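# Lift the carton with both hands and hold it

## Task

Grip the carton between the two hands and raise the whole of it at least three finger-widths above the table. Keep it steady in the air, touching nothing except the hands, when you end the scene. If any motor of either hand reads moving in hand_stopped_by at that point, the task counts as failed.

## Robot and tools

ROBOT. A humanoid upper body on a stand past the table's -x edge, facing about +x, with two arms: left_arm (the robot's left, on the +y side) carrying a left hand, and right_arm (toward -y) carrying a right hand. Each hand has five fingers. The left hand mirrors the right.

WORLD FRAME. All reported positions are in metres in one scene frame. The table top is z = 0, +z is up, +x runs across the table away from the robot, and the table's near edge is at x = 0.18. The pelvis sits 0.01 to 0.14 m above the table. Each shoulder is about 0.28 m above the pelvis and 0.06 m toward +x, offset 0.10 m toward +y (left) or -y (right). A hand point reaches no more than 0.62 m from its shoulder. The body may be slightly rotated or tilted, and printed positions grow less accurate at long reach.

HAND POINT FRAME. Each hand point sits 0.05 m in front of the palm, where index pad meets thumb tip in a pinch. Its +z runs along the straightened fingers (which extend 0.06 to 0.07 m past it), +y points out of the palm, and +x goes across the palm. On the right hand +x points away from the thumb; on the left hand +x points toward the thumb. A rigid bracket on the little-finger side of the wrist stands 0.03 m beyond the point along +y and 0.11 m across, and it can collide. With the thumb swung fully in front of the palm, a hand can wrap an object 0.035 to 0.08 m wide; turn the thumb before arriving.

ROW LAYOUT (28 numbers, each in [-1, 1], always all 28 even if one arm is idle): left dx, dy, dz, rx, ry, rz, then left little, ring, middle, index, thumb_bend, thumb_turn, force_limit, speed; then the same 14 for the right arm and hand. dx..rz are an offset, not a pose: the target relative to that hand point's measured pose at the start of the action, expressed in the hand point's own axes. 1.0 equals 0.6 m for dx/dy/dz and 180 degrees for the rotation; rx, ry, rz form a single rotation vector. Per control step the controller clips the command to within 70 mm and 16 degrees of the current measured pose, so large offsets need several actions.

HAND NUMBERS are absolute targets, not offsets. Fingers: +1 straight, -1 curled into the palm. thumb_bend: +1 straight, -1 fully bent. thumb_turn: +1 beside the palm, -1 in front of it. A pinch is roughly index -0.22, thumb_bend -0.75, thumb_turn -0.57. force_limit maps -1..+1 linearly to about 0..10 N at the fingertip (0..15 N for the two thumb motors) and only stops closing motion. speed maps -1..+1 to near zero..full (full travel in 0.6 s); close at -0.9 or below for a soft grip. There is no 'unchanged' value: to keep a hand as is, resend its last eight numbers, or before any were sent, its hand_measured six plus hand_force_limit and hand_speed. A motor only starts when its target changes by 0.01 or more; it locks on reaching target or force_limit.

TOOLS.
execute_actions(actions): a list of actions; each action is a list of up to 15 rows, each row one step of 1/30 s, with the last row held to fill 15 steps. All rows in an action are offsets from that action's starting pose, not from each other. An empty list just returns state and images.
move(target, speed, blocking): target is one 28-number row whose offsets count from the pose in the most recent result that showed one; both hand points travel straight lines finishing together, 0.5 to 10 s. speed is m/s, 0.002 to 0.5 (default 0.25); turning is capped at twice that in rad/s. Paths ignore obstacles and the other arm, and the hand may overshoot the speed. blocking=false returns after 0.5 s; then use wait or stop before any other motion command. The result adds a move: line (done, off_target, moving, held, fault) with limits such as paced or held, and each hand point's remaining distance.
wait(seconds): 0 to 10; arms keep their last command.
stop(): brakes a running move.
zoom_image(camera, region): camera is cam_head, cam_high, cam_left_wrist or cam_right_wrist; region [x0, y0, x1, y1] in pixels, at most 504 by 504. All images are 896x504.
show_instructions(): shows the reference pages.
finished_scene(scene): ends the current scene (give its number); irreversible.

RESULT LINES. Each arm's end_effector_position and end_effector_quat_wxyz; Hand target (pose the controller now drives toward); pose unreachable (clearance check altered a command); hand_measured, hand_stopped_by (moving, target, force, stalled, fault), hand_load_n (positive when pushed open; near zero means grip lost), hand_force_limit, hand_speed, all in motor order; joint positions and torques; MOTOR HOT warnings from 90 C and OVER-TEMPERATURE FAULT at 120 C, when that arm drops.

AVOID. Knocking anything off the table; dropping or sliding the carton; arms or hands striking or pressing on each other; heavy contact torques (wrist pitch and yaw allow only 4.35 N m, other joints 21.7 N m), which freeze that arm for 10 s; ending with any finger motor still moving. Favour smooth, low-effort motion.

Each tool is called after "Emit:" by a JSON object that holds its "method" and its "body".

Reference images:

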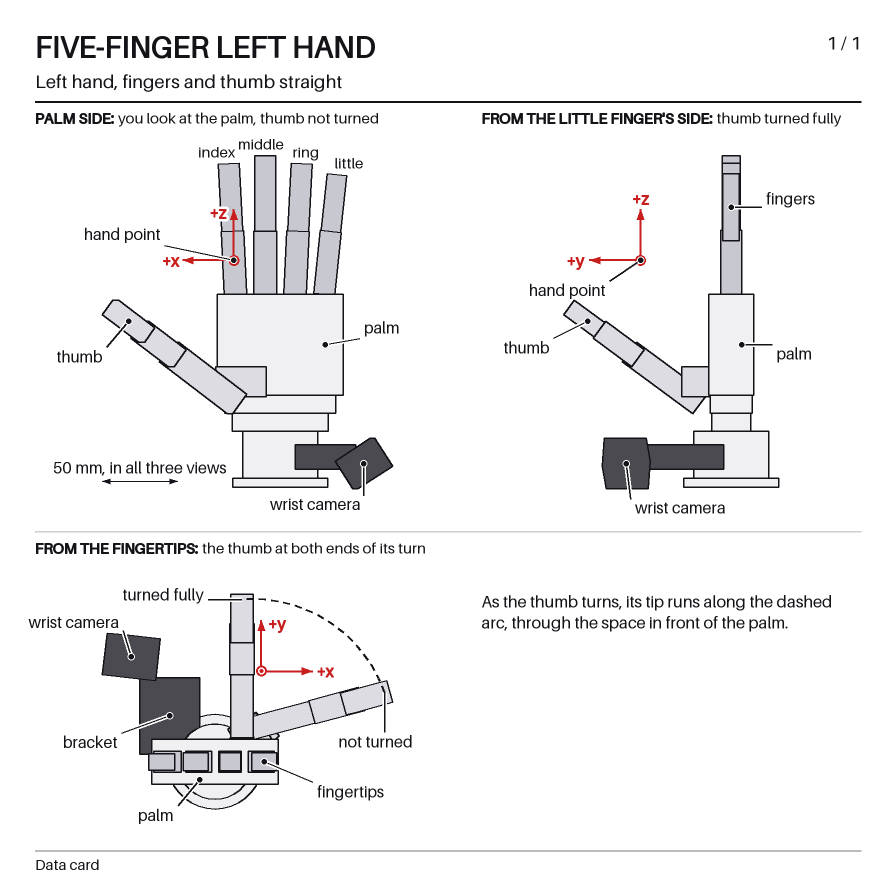

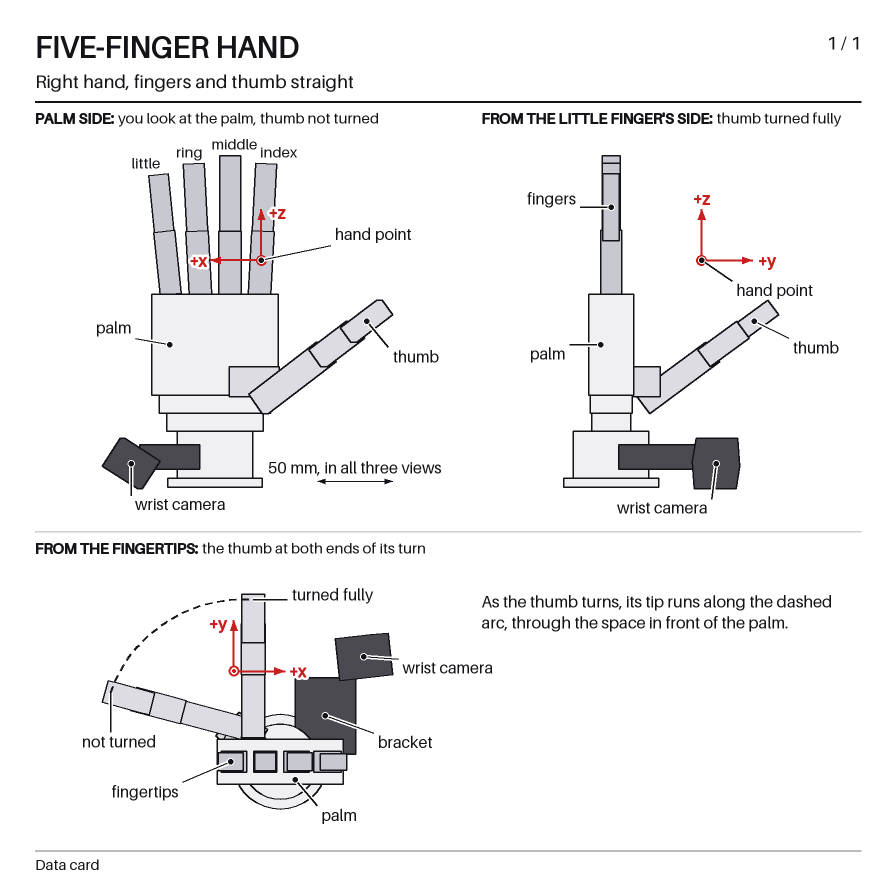

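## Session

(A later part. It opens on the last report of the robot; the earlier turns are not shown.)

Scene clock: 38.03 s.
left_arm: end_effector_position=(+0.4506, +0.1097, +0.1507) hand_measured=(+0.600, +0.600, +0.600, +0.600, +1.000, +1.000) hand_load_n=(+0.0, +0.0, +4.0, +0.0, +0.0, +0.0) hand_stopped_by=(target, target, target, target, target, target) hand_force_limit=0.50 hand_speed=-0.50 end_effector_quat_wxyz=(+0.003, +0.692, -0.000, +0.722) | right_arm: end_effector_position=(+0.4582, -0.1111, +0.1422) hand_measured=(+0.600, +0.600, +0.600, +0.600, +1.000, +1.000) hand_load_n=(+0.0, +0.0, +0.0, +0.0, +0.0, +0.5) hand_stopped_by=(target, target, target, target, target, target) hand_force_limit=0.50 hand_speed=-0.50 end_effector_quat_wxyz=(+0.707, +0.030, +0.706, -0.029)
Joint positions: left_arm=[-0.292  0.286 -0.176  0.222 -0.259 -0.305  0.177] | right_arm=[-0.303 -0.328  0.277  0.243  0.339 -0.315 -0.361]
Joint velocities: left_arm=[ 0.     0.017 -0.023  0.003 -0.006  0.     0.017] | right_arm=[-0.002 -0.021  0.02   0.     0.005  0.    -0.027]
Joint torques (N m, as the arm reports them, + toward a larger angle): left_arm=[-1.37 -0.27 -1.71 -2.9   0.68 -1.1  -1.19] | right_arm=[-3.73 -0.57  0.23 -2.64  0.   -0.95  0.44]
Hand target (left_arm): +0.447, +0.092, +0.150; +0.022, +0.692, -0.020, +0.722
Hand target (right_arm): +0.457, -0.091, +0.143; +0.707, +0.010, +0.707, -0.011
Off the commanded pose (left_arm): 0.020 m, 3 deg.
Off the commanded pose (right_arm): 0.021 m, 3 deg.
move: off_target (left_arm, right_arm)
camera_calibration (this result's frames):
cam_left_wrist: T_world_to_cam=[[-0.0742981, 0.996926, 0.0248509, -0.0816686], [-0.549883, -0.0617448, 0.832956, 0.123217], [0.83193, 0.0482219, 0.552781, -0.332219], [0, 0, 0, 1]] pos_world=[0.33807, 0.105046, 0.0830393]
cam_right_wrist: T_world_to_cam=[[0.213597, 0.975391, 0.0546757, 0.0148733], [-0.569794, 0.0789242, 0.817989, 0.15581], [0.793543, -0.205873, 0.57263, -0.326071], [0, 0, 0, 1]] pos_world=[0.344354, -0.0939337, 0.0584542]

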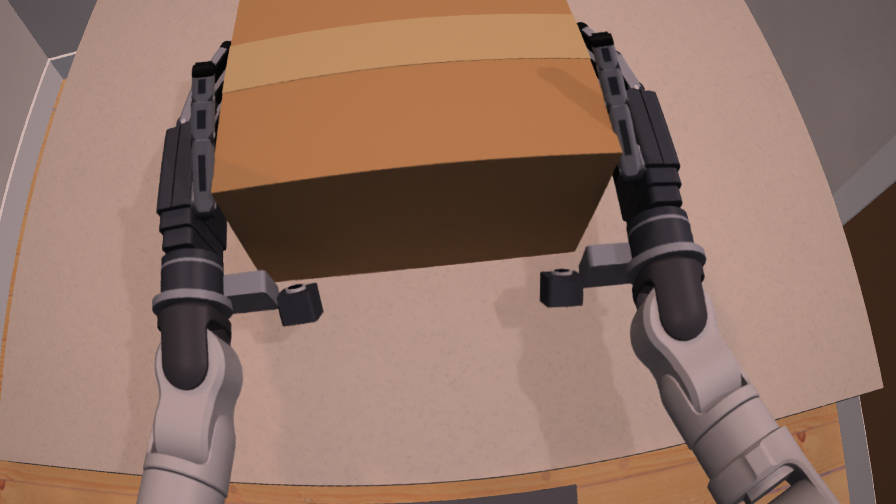

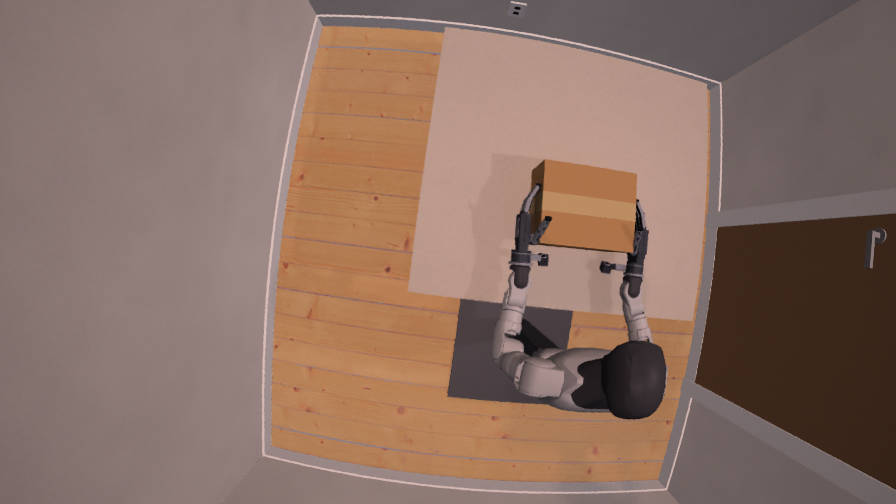

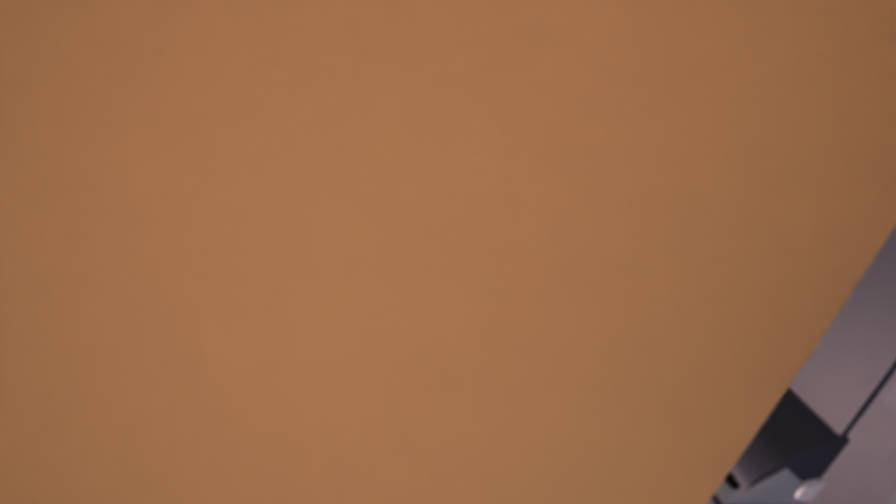

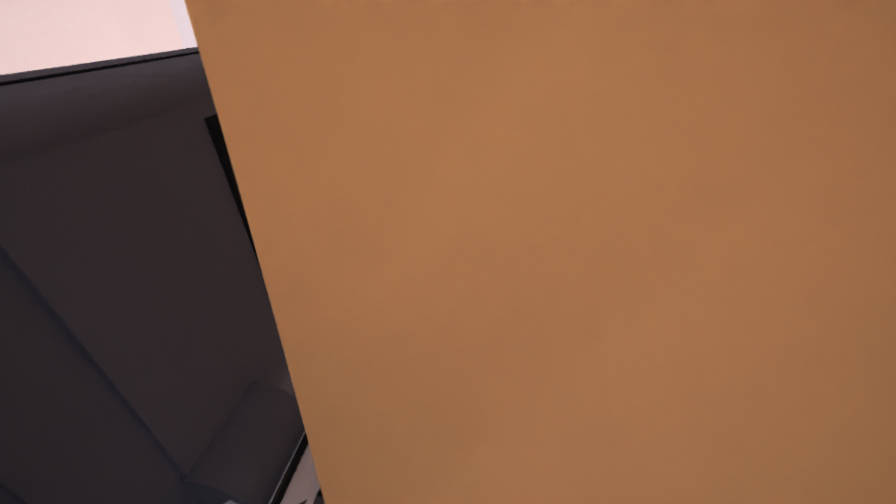

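Emit:
{"method": "move", "body": {"target": [0,0.04,0,-0.05,0,0,0.3,0.3,0.3,0.3,1,1,-0.2,-0.9,0,0.04,0,-0.05,0,0,0.3,0.3,0.3,0.3,1,1,-0.2,-0.9], "speed": 0.03}}

Scene clock: 42.77 s.
left_arm: end_effector_position=(+0.4542, +0.1194, +0.1482) hand_measured=(+0.362, +0.462, +0.512, +0.412, +1.000, +1.000) hand_load_n=(+3.5, +0.5, +0.0, +1.5, +0.0, +0.0) hand_stopped_by=(force, force, force, force, target, target) hand_force_limit=-0.20 hand_speed=-0.90 end_effector_quat_wxyz=(+0.020, +0.693, -0.025, +0.720) | right_arm: end_effector_position=(+0.4652, -0.1163, +0.1432) hand_measured=(+0.300, +0.302, +0.402, +0.346, +1.000, +1.000) hand_load_n=(+0.0, +2.5, +0.5, +1.0, +0.0, +0.0) hand_stopped_by=(target, target, force, force, target, target) hand_force_limit=-0.20 hand_speed=-0.90 end_effector_quat_wxyz=(+0.708, +0.005, +0.707, -0.006)
Joint positions: left_arm=[-0.334  0.394 -0.216  0.305 -0.376 -0.36   0.105] | right_arm=[-0.359 -0.422  0.321  0.327  0.454 -0.372 -0.277]
Joint velocities: left_arm=[-0.018  0.012 -0.02   0.011 -0.032 -0.018  0.015] | right_arm=[-0.005 -0.031  0.043  0.011  0.031 -0.02  -0.011]
Joint torques (N m, as the arm reports them, + toward a larger angle): left_arm=[-2.56 -0.33 -3.35 -2.94  0.88 -0.95 -2.11] | right_arm=[-3.67 -0.74  1.23 -2.92  0.15 -1.13  1.09]
Hand target (left_arm): +0.448, +0.087, +0.150; +0.057, +0.690, -0.058, +0.719
Hand target (right_arm): +0.459, -0.086, +0.143; +0.707, -0.025, +0.706, +0.029
Off the commanded pose (left_arm): 0.034 m, 6 deg.
Off the commanded pose (right_arm): 0.030 m, 5 deg.
move: off_target (left_arm, right_arm)
camera_calibration (this result's frames):
cam_left_wrist: T_world_to_cam=[[-0.0143033, 0.999235, 0.0363857, -0.120246], [-0.548023, -0.0382712, 0.835588, 0.123807], [0.836341, -0.00798857, 0.548151, -0.328956], [0, 0, 0, 1]] pos_world=[0.341248, 0.122265, 0.0812414]
cam_right_wrist: T_world_to_cam=[[0.146628, 0.987817, 0.0521339, 0.0513539], [-0.575133, 0.042254, 0.816968, 0.157698], [0.804812, -0.149775, 0.574322, -0.332186], [0, 0, 0, 1]] pos_world=[0.350514, -0.107145, 0.0592702]

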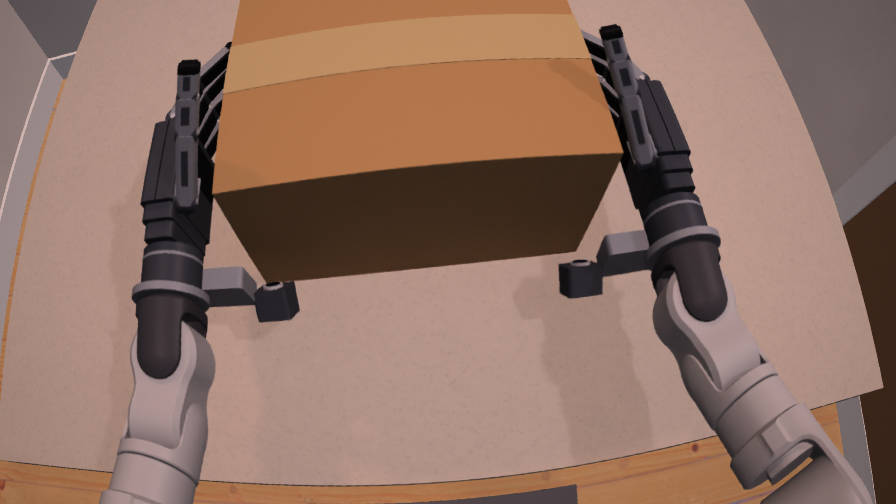

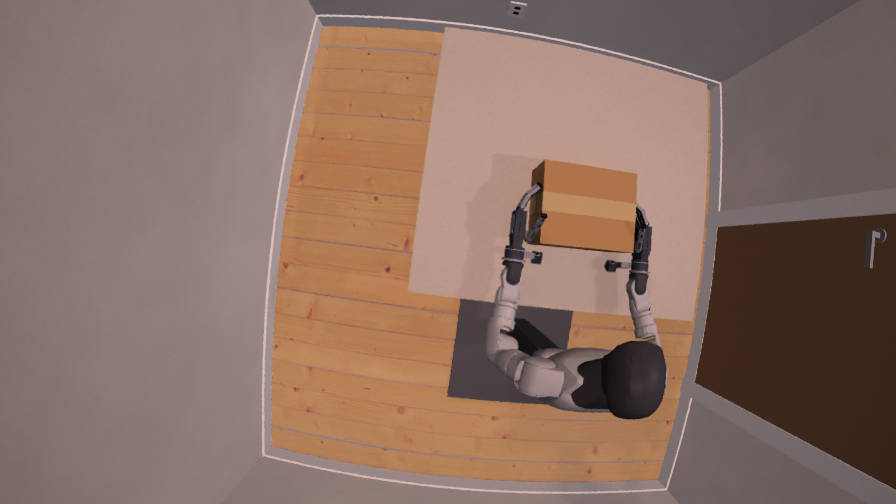

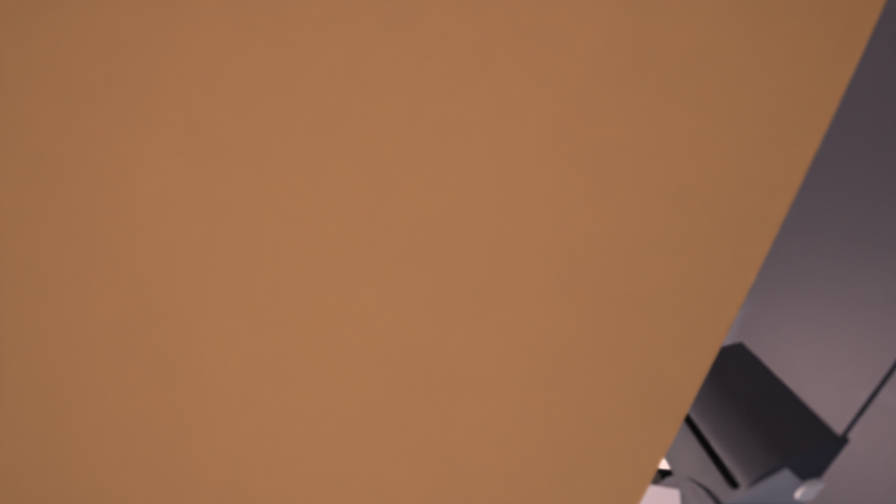

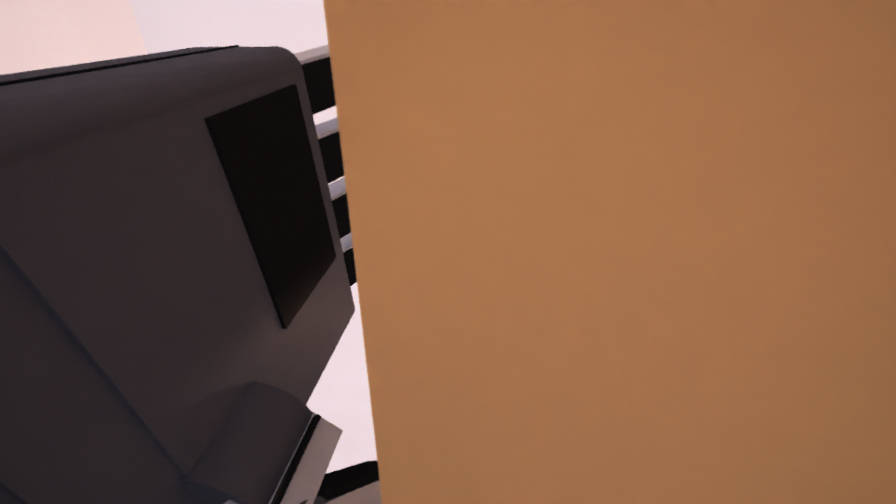

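Emit:
{"method": "move", "body": {"target": [0,0.07,0,0,0,0,0.3,0.3,0.3,0.3,1,1,-0.2,-0.9,0,0.07,0,0,0,0,0.3,0.3,0.3,0.3,1,1,-0.2,-0.9], "speed": 0.05}}

Emit:
{"method": "move", "body": {"target": [0.17,0.07,0,0,0,0,0.3,0.3,0.3,0.3,1,1,-0.2,-0.9,-0.17,0.07,0,0,0,0,0.3,0.3,0.3,0.3,1,1,-0.2,-0.9], "speed": 0.05}}

Scene clock: 46.73 s.
left_arm: end_effector_position=(+0.4581, +0.1152, +0.1498) hand_measured=(+0.362, +0.462, +0.512, +0.414, +1.000, +1.000) hand_load_n=(+4.5, +0.0, +0.0, +3.5, +0.0, +0.0) hand_stopped_by=(force, force, force, force, target, target) hand_force_limit=-0.20 hand_speed=-0.90 end_effector_quat_wxyz=(-0.022, +0.692, +0.011, +0.721) | right_arm: end_effector_position=(+0.4676, -0.1123, +0.1412) hand_measured=(+0.300, +0.300, +0.402, +0.346, +1.000, +1.000) hand_load_n=(+0.0, +0.5, +0.0, +0.5, +0.0, +0.5) hand_stopped_by=(target, target, force, force, target, target) hand_force_limit=-0.20 hand_speed=-0.90 end_effector_quat_wxyz=(+0.705, +0.043, +0.707, -0.042)
Joint positions: left_arm=[-0.337  0.367 -0.297  0.251 -0.324 -0.33   0.328] | right_arm=[-0.376 -0.393  0.406  0.301  0.426 -0.357 -0.487]
Joint velocities: left_arm=[-0.014  0.035 -0.043  0.    -0.035  0.     0.04 ] | right_arm=[-0.025 -0.038  0.06  -0.006  0.04  -0.017 -0.043]
Joint torques (N m, as the arm reports them, + toward a larger angle): left_arm=[-1.85 -0.91 -3.69 -3.39  1.14 -1.   -2.4 ] | right_arm=[-4.    0.73  2.13 -3.01 -0.15 -0.72  1.09]
Hand target (left_arm): +0.451, +0.079, +0.151; +0.019, +0.691, -0.024, +0.722
Hand target (right_arm): +0.462, -0.076, +0.141; +0.705, +0.008, +0.709, -0.004
Off the commanded pose (left_arm): 0.038 m, 6 deg.
Off the commanded pose (right_arm): 0.038 m, 6 deg.
move: off_target (left_arm, right_arm)
camera_calibration (this result's frames):
cam_left_wrist: T_world_to_cam=[[-0.125071, 0.991195, 0.0434667, -0.0654976], [-0.543619, -0.105112, 0.832725, 0.130599], [0.829961, 0.0805207, 0.551979, -0.340906], [0, 0, 0, 1]] pos_world=[0.345743, 0.106099, 0.0822668]
cam_right_wrist: T_world_to_cam=[[0.249343, 0.966906, 0.0540496, -0.0034449], [-0.563729, 0.0995387, 0.81994, 0.161275], [0.787425, -0.234916, 0.569892, -0.333188], [0, 0, 0, 1]] pos_world=[0.354135, -0.0909933, 0.0578309]

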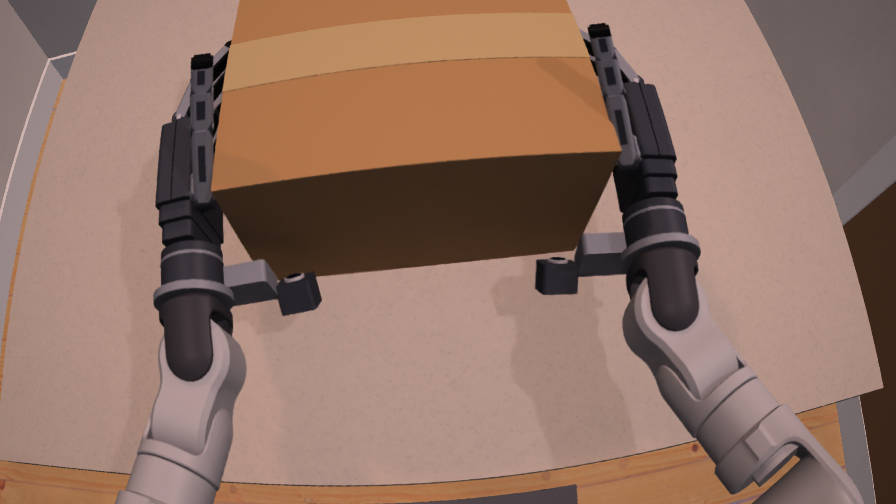

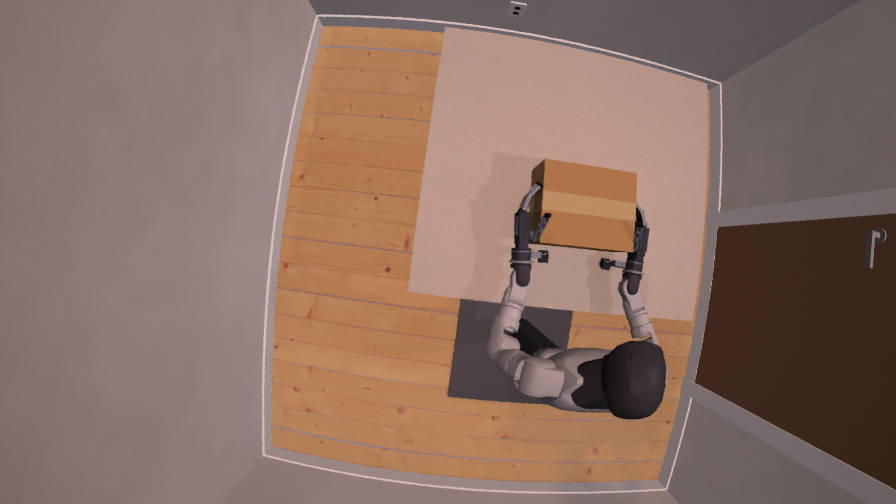

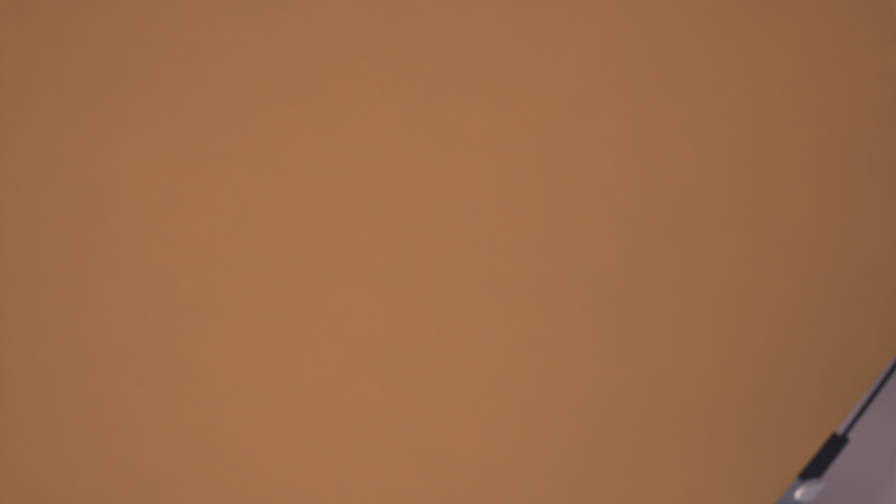

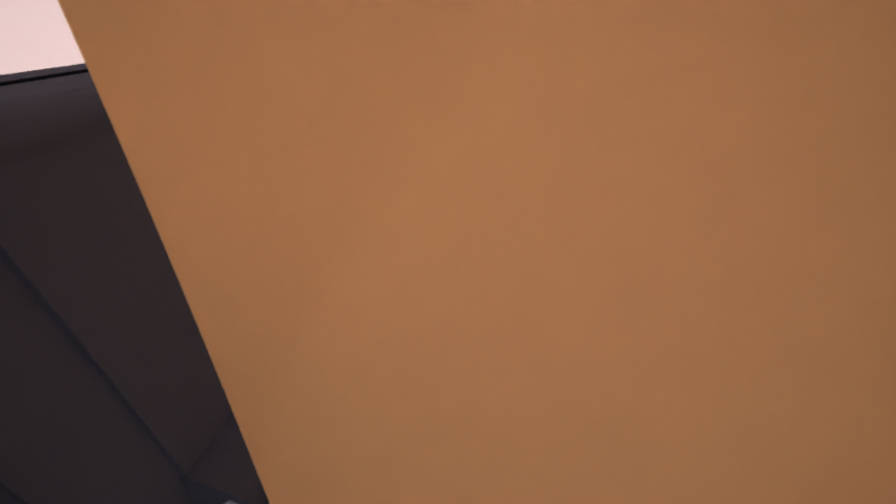

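Scene clock: 49.27 s.
left_arm: end_effector_position=(+0.4598, +0.1146, +0.2510) hand_measured=(+0.364, +0.462, +0.512, +0.412, +1.000, +1.000) hand_load_n=(+7.5, +1.0, +0.0, +0.0, +0.0, +0.0) hand_stopped_by=(force, force, force, force, target, target) hand_force_limit=-0.20 hand_speed=-0.90 end_effector_quat_wxyz=(-0.081, +0.685, +0.047, +0.722) | right_arm: end_effector_position=(+0.4779, -0.0987, +0.2403) hand_measured=(+0.300, +0.302, +0.402, +0.346, +1.000, +1.000) hand_load_n=(+0.0, +8.0, +0.5, +0.0, +0.0, +0.0) hand_stopped_by=(target, target, force, force, target, target) hand_force_limit=-0.20 hand_speed=-0.90 end_effector_quat_wxyz=(+0.701, +0.073, +0.704, -0.083)
Joint positions: left_arm=[-0.401  0.502 -0.297 -0.442 -0.445  0.339  0.728] | right_arm=[-0.503 -0.532  0.41  -0.33   0.587  0.267 -0.902]
Joint velocities: left_arm=[-0.006  0.028 -0.006  0.009 -0.025  0.     0.025] | right_arm=[-0.009 -0.014  0.02   0.008  0.023  0.    -0.025]
Joint torques (N m, as the arm reports them, + toward a larger angle): left_arm=[-3.86 -0.38 -1.77 -4.69 -0.48 -2.25 -2.5 ] | right_arm=[-5.8   0.34 -0.09 -4.89  0.22 -2.43  1.49]
Hand target (left_arm): +0.453, +0.081, +0.253; -0.032, +0.689, +0.015, +0.724
Hand target (right_arm): +0.470, -0.063, +0.241; +0.701, +0.039, +0.711, -0.032
Off the commanded pose (left_arm): 0.043 m, 8 deg.
Off the commanded pose (right_arm): 0.028 m, 6 deg.
move: off_target (left_arm, right_arm)
camera_calibration (this result's frames):
cam_left_wrist: T_world_to_cam=[[-0.258419, 0.963491, 0.0700272, -0.0112301], [-0.533275, -0.202723, 0.821292, 0.0564582], [0.805504, 0.174894, 0.566194, -0.401296], [0, 0, 0, 1]] pos_world=[0.350451, 0.0924497, 0.181629]
cam_right_wrist: T_world_to_cam=[[0.346172, 0.937404, 0.0379416, -0.0698618], [-0.548107, 0.169256, 0.819104, 0.0840366], [0.761409, -0.304347, 0.572389, -0.389601], [0, 0, 0, 1]] pos_world=[0.366891, -0.067309, 0.156819]

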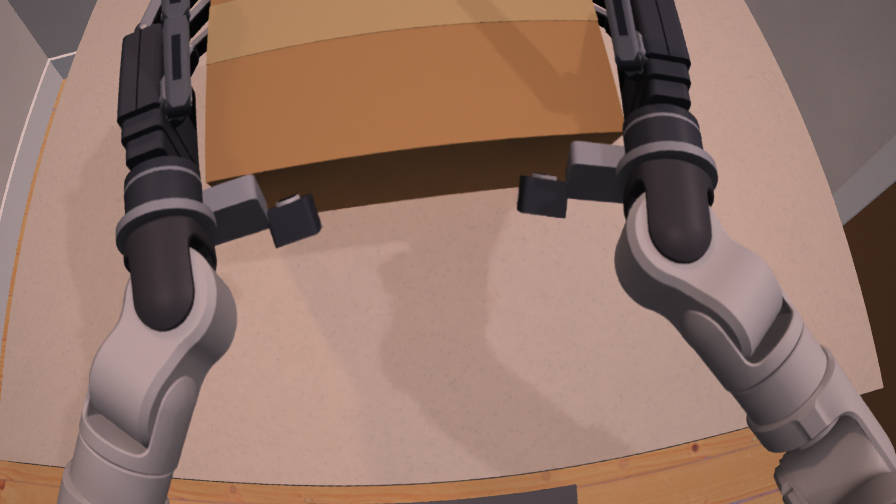

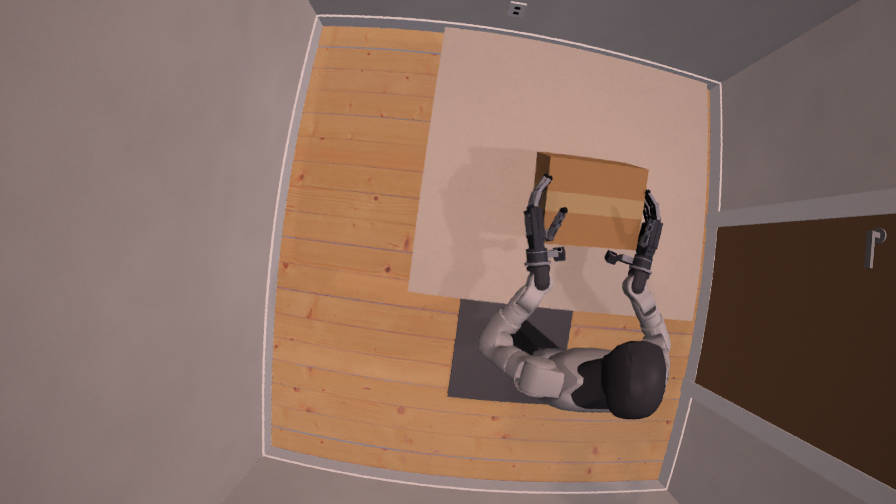

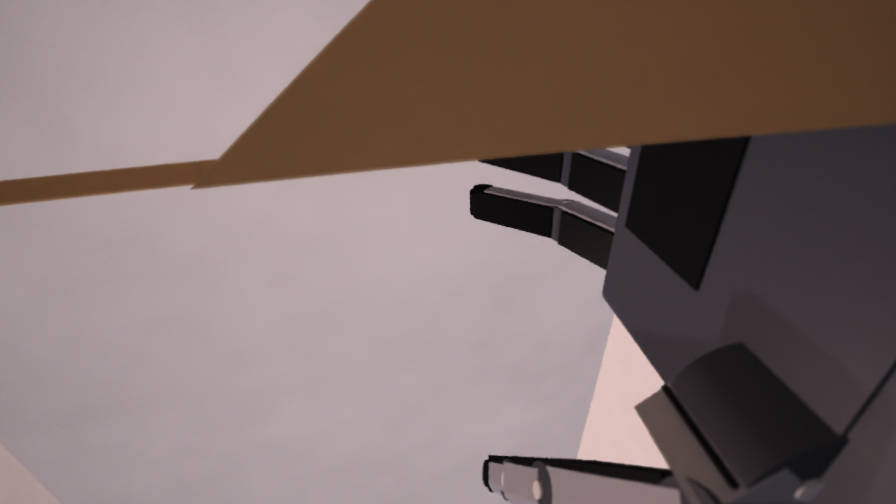

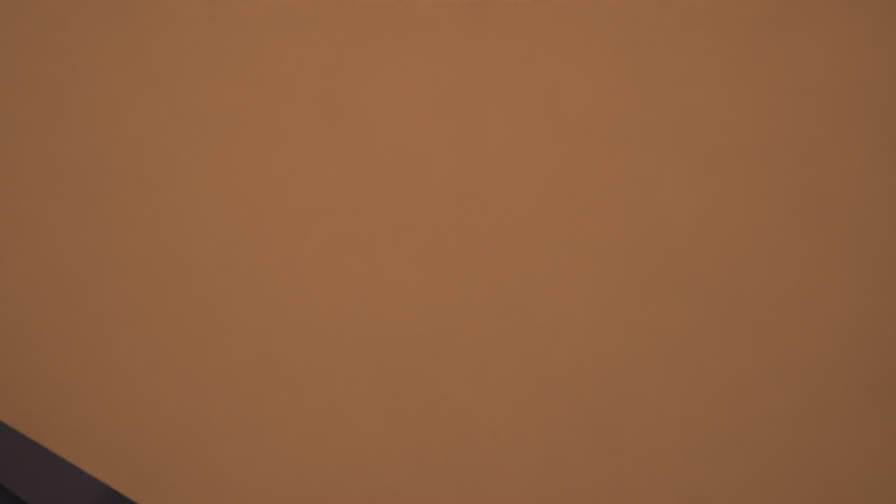

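Emit:
{"method": "move", "body": {"target": [-0.08,0.03,0,0,0,0,0.3,0.3,0.3,0.3,1,1,-0.2,-0.9,0.08,0.03,0,0,0,0,0.3,0.3,0.3,0.3,1,1,-0.2,-0.9], "speed": 0.04}}

Emit:
{"method": "move", "body": {"target": [-0.03,-0.07,-0.03,-0.07,0,0,0.65,0.65,0.65,0.65,1,1,0.5,-0.5,0.03,-0.08,-0.03,-0.08,0,0,0.65,0.65,0.65,0.65,1,1,0.5,-0.5], "speed": 0.05}}

Scene clock: 56.07 s.
left_arm: end_effector_position=(+0.4634, +0.1051, +0.2407) hand_measured=(+0.362, +0.462, +0.512, +0.412, +1.000, +1.000) hand_load_n=(+0.5, +0.0, +0.0, +0.0, +0.0, +0.0) hand_stopped_by=(force, force, force, force, target, target) hand_force_limit=-0.20 hand_speed=-0.90 end_effector_quat_wxyz=(-0.078, +0.644, +0.063, +0.758) | right_arm: end_effector_position=(+0.4811, -0.1008, +0.2216) hand_measured=(+0.300, +0.300, +0.402, +0.346, +1.000, +1.000) hand_load_n=(+2.0, -1.5, +0.0, +0.0, +0.0, +0.0) hand_stopped_by=(target, target, force, force, target, target) hand_force_limit=-0.20 hand_speed=-0.90 end_effector_quat_wxyz=(+0.729, +0.099, +0.670, -0.095)
Joint positions: left_arm=[-0.419  0.426 -0.398 -0.182 -0.306  0.008  0.73 ] | right_arm=[-0.504 -0.448  0.499 -0.066  0.441 -0.041 -0.904]
Joint velocities: left_arm=[-0.008  0.    -0.028  0.008  0.    -0.015  0.019] | right_arm=[ 0.006 -0.003  0.008  0.015  0.006 -0.015 -0.018]
Joint torques (N m, as the arm reports them, + toward a larger angle): left_arm=[-0.7  -0.11 -1.26 -0.31 -0.83  0.74 -0.78] | right_arm=[-2.22 -0.27  0.26 -0.8   0.84  0.49  0.72]
Hand target (left_arm): +0.463, +0.096, +0.205; -0.077, +0.684, +0.046, +0.723
Hand target (right_arm): +0.479, -0.087, +0.191; +0.700, +0.077, +0.705, -0.085
Off the commanded pose (left_arm): 0.039 m, 7 deg.
Off the commanded pose (right_arm): 0.035 m, 6 deg.
move: off_target (left_arm, right_arm)
camera_calibration (this result's frames):
cam_left_wrist: T_world_to_cam=[[-0.278485, 0.96018, 0.0223858, 0.0207356], [-0.618367, -0.197084, 0.760776, 0.11839], [0.734894, 0.198022, 0.648628, -0.386272], [0, 0, 0, 1]] pos_world=[0.362852, 0.0799133, 0.160014]
cam_right_wrist: T_world_to_cam=[[0.390376, 0.917079, 0.0810698, -0.101152], [-0.609941, 0.191663, 0.768919, 0.144617], [0.689622, -0.349615, 0.634185, -0.365737], [0, 0, 0, 1]] pos_world=[0.379915, -0.0628208, 0.128947]

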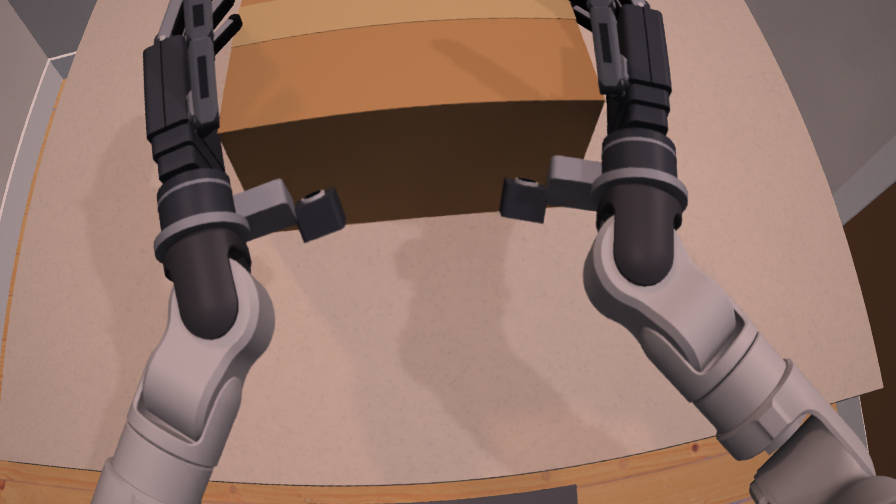

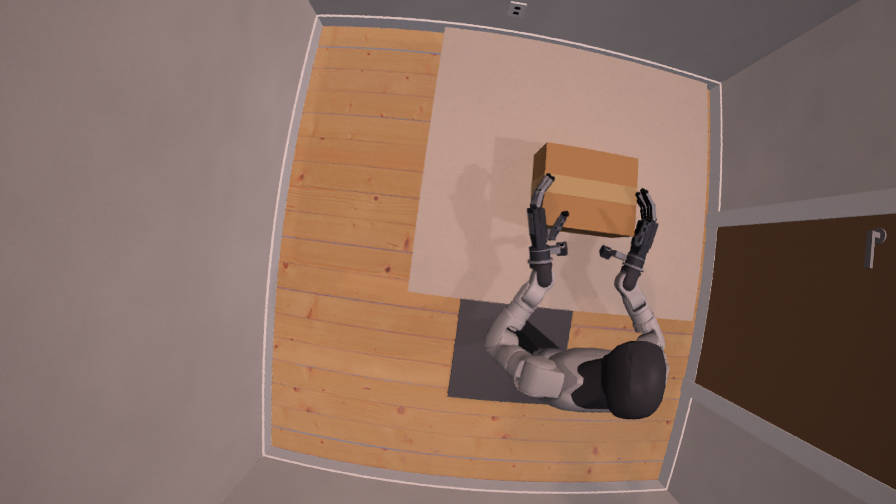

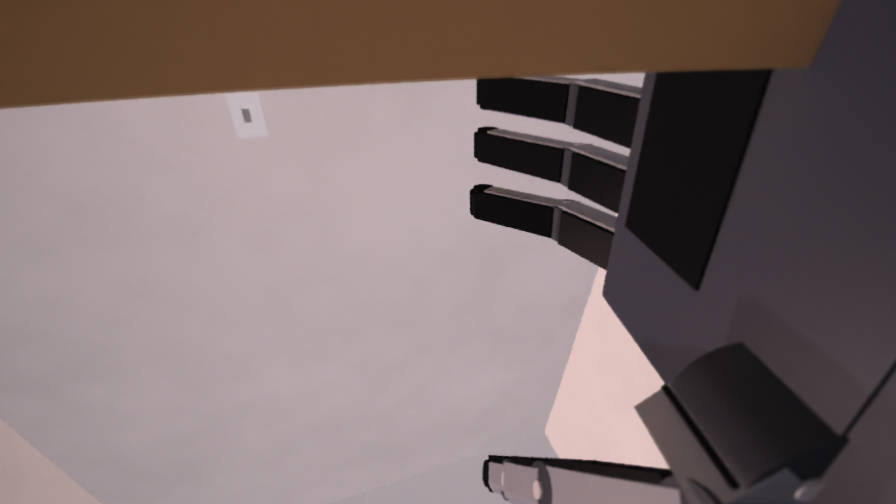

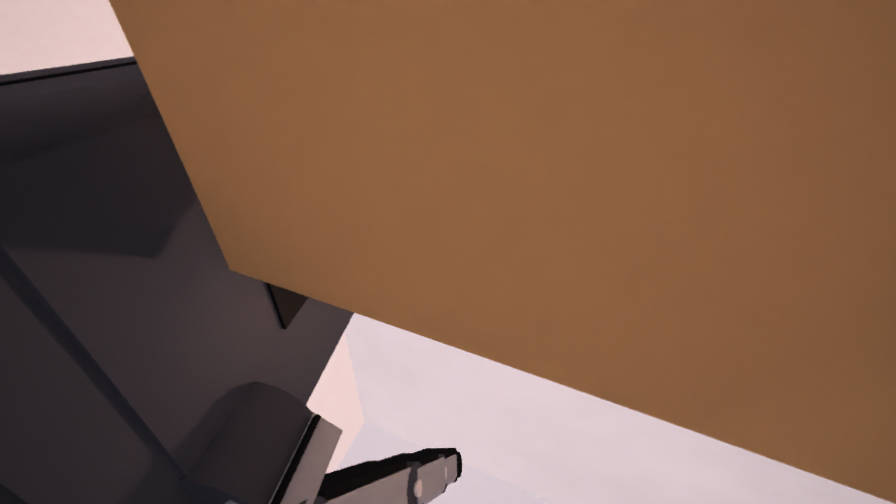

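Scene clock: 58.83 s.
left_arm: end_effector_position=(+0.4400, +0.1359, +0.2132) hand_measured=(+0.650, +0.650, +0.650, +0.650, +1.000, +1.000) hand_load_n=(+0.0, +0.0, +0.0, +0.0, +0.0, +0.0) hand_stopped_by=(target, target, target, target, target, target) hand_force_limit=0.50 hand_speed=-0.50 end_effector_quat_wxyz=(+0.000, +0.655, -0.025, +0.755) | right_arm: end_effector_position=(+0.4556, -0.1414, +0.2101) hand_measured=(+0.650, +0.650, +0.650, +0.650, +1.000, +1.000) hand_load_n=(+0.0, +0.0, +0.0, +0.0, +0.0, +0.0) hand_stopped_by=(target, target, target, target, target, target) hand_force_limit=0.50 hand_speed=-0.50 end_effector_quat_wxyz=(+0.741, +0.001, +0.671, -0.015)
Joint positions: left_arm=[-0.253  0.623 -0.263 -0.048 -0.491 -0.272  0.284] | right_arm=[-0.304 -0.713  0.374  0.01   0.627 -0.329 -0.415]
Joint velocities: left_arm=[-0.002  0.     0.     0.    -0.003  0.    -0.004] | right_arm=[ 0.    -0.015  0.    -0.011  0.     0.     0.004]
Joint torques (N m, as the arm reports them, + toward a larger angle): left_arm=[-0.97  2.42  2.45 -2.25  0.05 -1.27 -0.1 ] | right_arm=[-2.58 -4.37 -3.92 -1.98  0.53 -1.54  0.04]
Hand target (left_arm): +0.440, +0.137, +0.213; +0.001, +0.655, -0.023, +0.755
Hand target (right_arm): +0.456, -0.143, +0.210; +0.741, +0.003, +0.671, -0.014
Off the commanded pose (left_arm): 0.010 m, 1 deg.
Off the commanded pose (right_arm): 0.009 m, 1 deg.
move: off_target (left_arm, right_arm)
camera_calibration (this result's frames):
cam_left_wrist: T_world_to_cam=[[-0.0474399, 0.997237, 0.0571608, -0.128901], [-0.631269, -0.0742806, 0.771999, 0.117433], [0.774112, 0.000539736, 0.633049, -0.344394], [0, 0, 0, 1]] pos_world=[0.334616, 0.137454, 0.134728]
cam_right_wrist: T_world_to_cam=[[0.148751, 0.987674, 0.0487243, 0.0738334], [-0.651781, 0.0608699, 0.755961, 0.14899], [0.743677, -0.144208, 0.652801, -0.35448], [0, 0, 0, 1]] pos_world=[0.349744, -0.133111, 0.115176]

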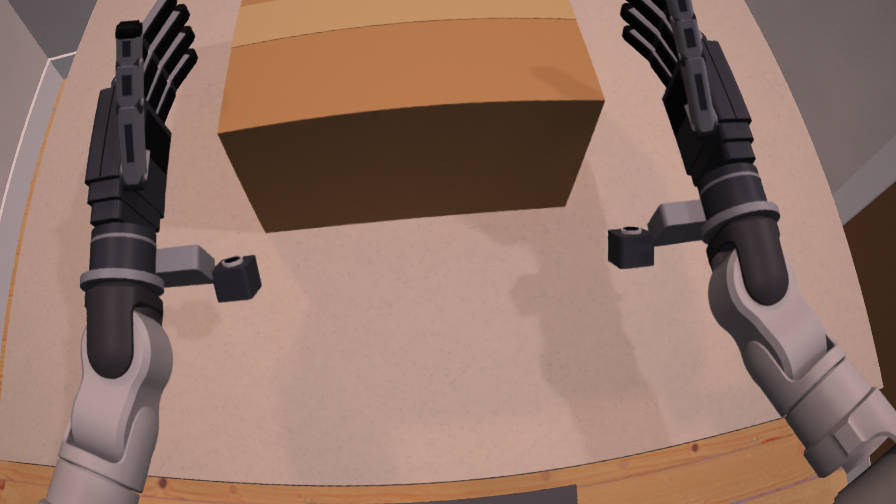

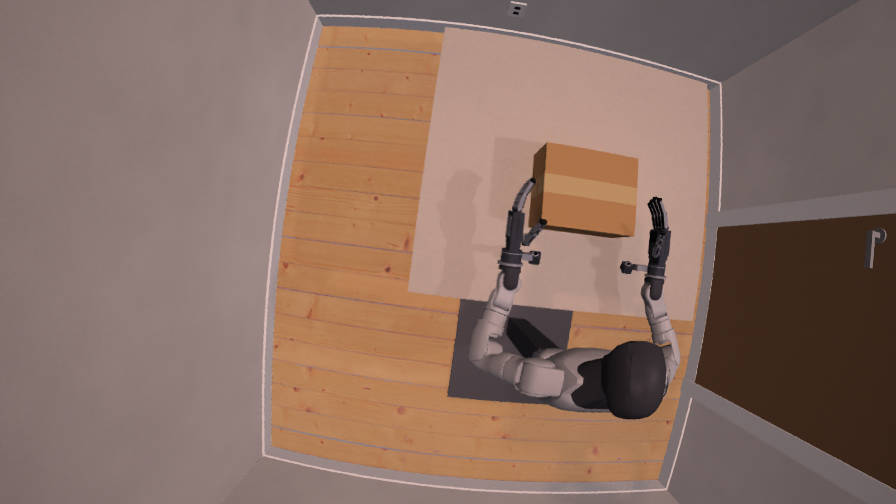

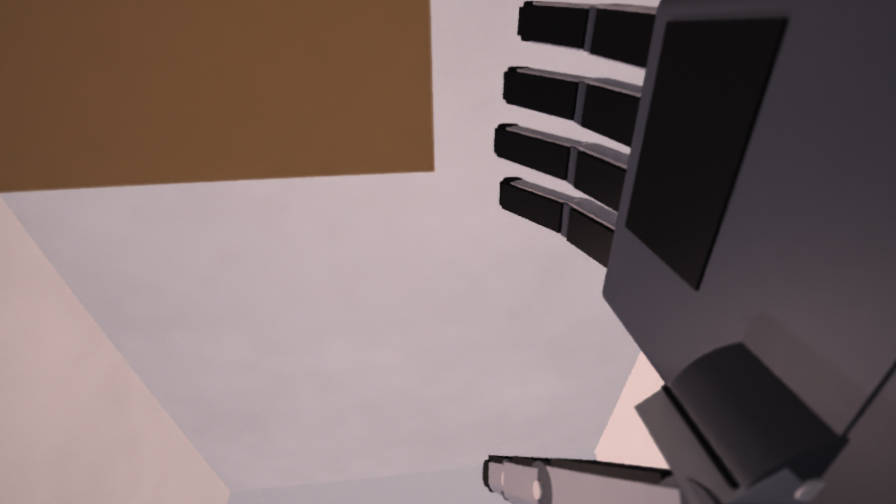

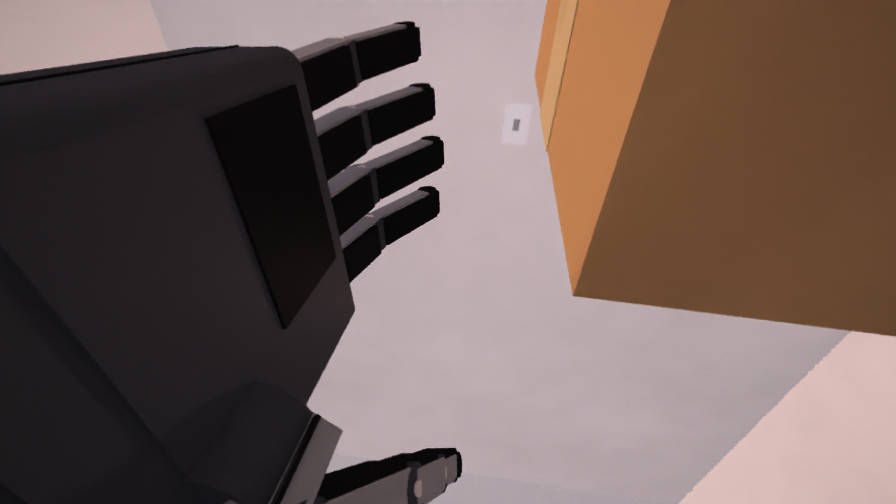

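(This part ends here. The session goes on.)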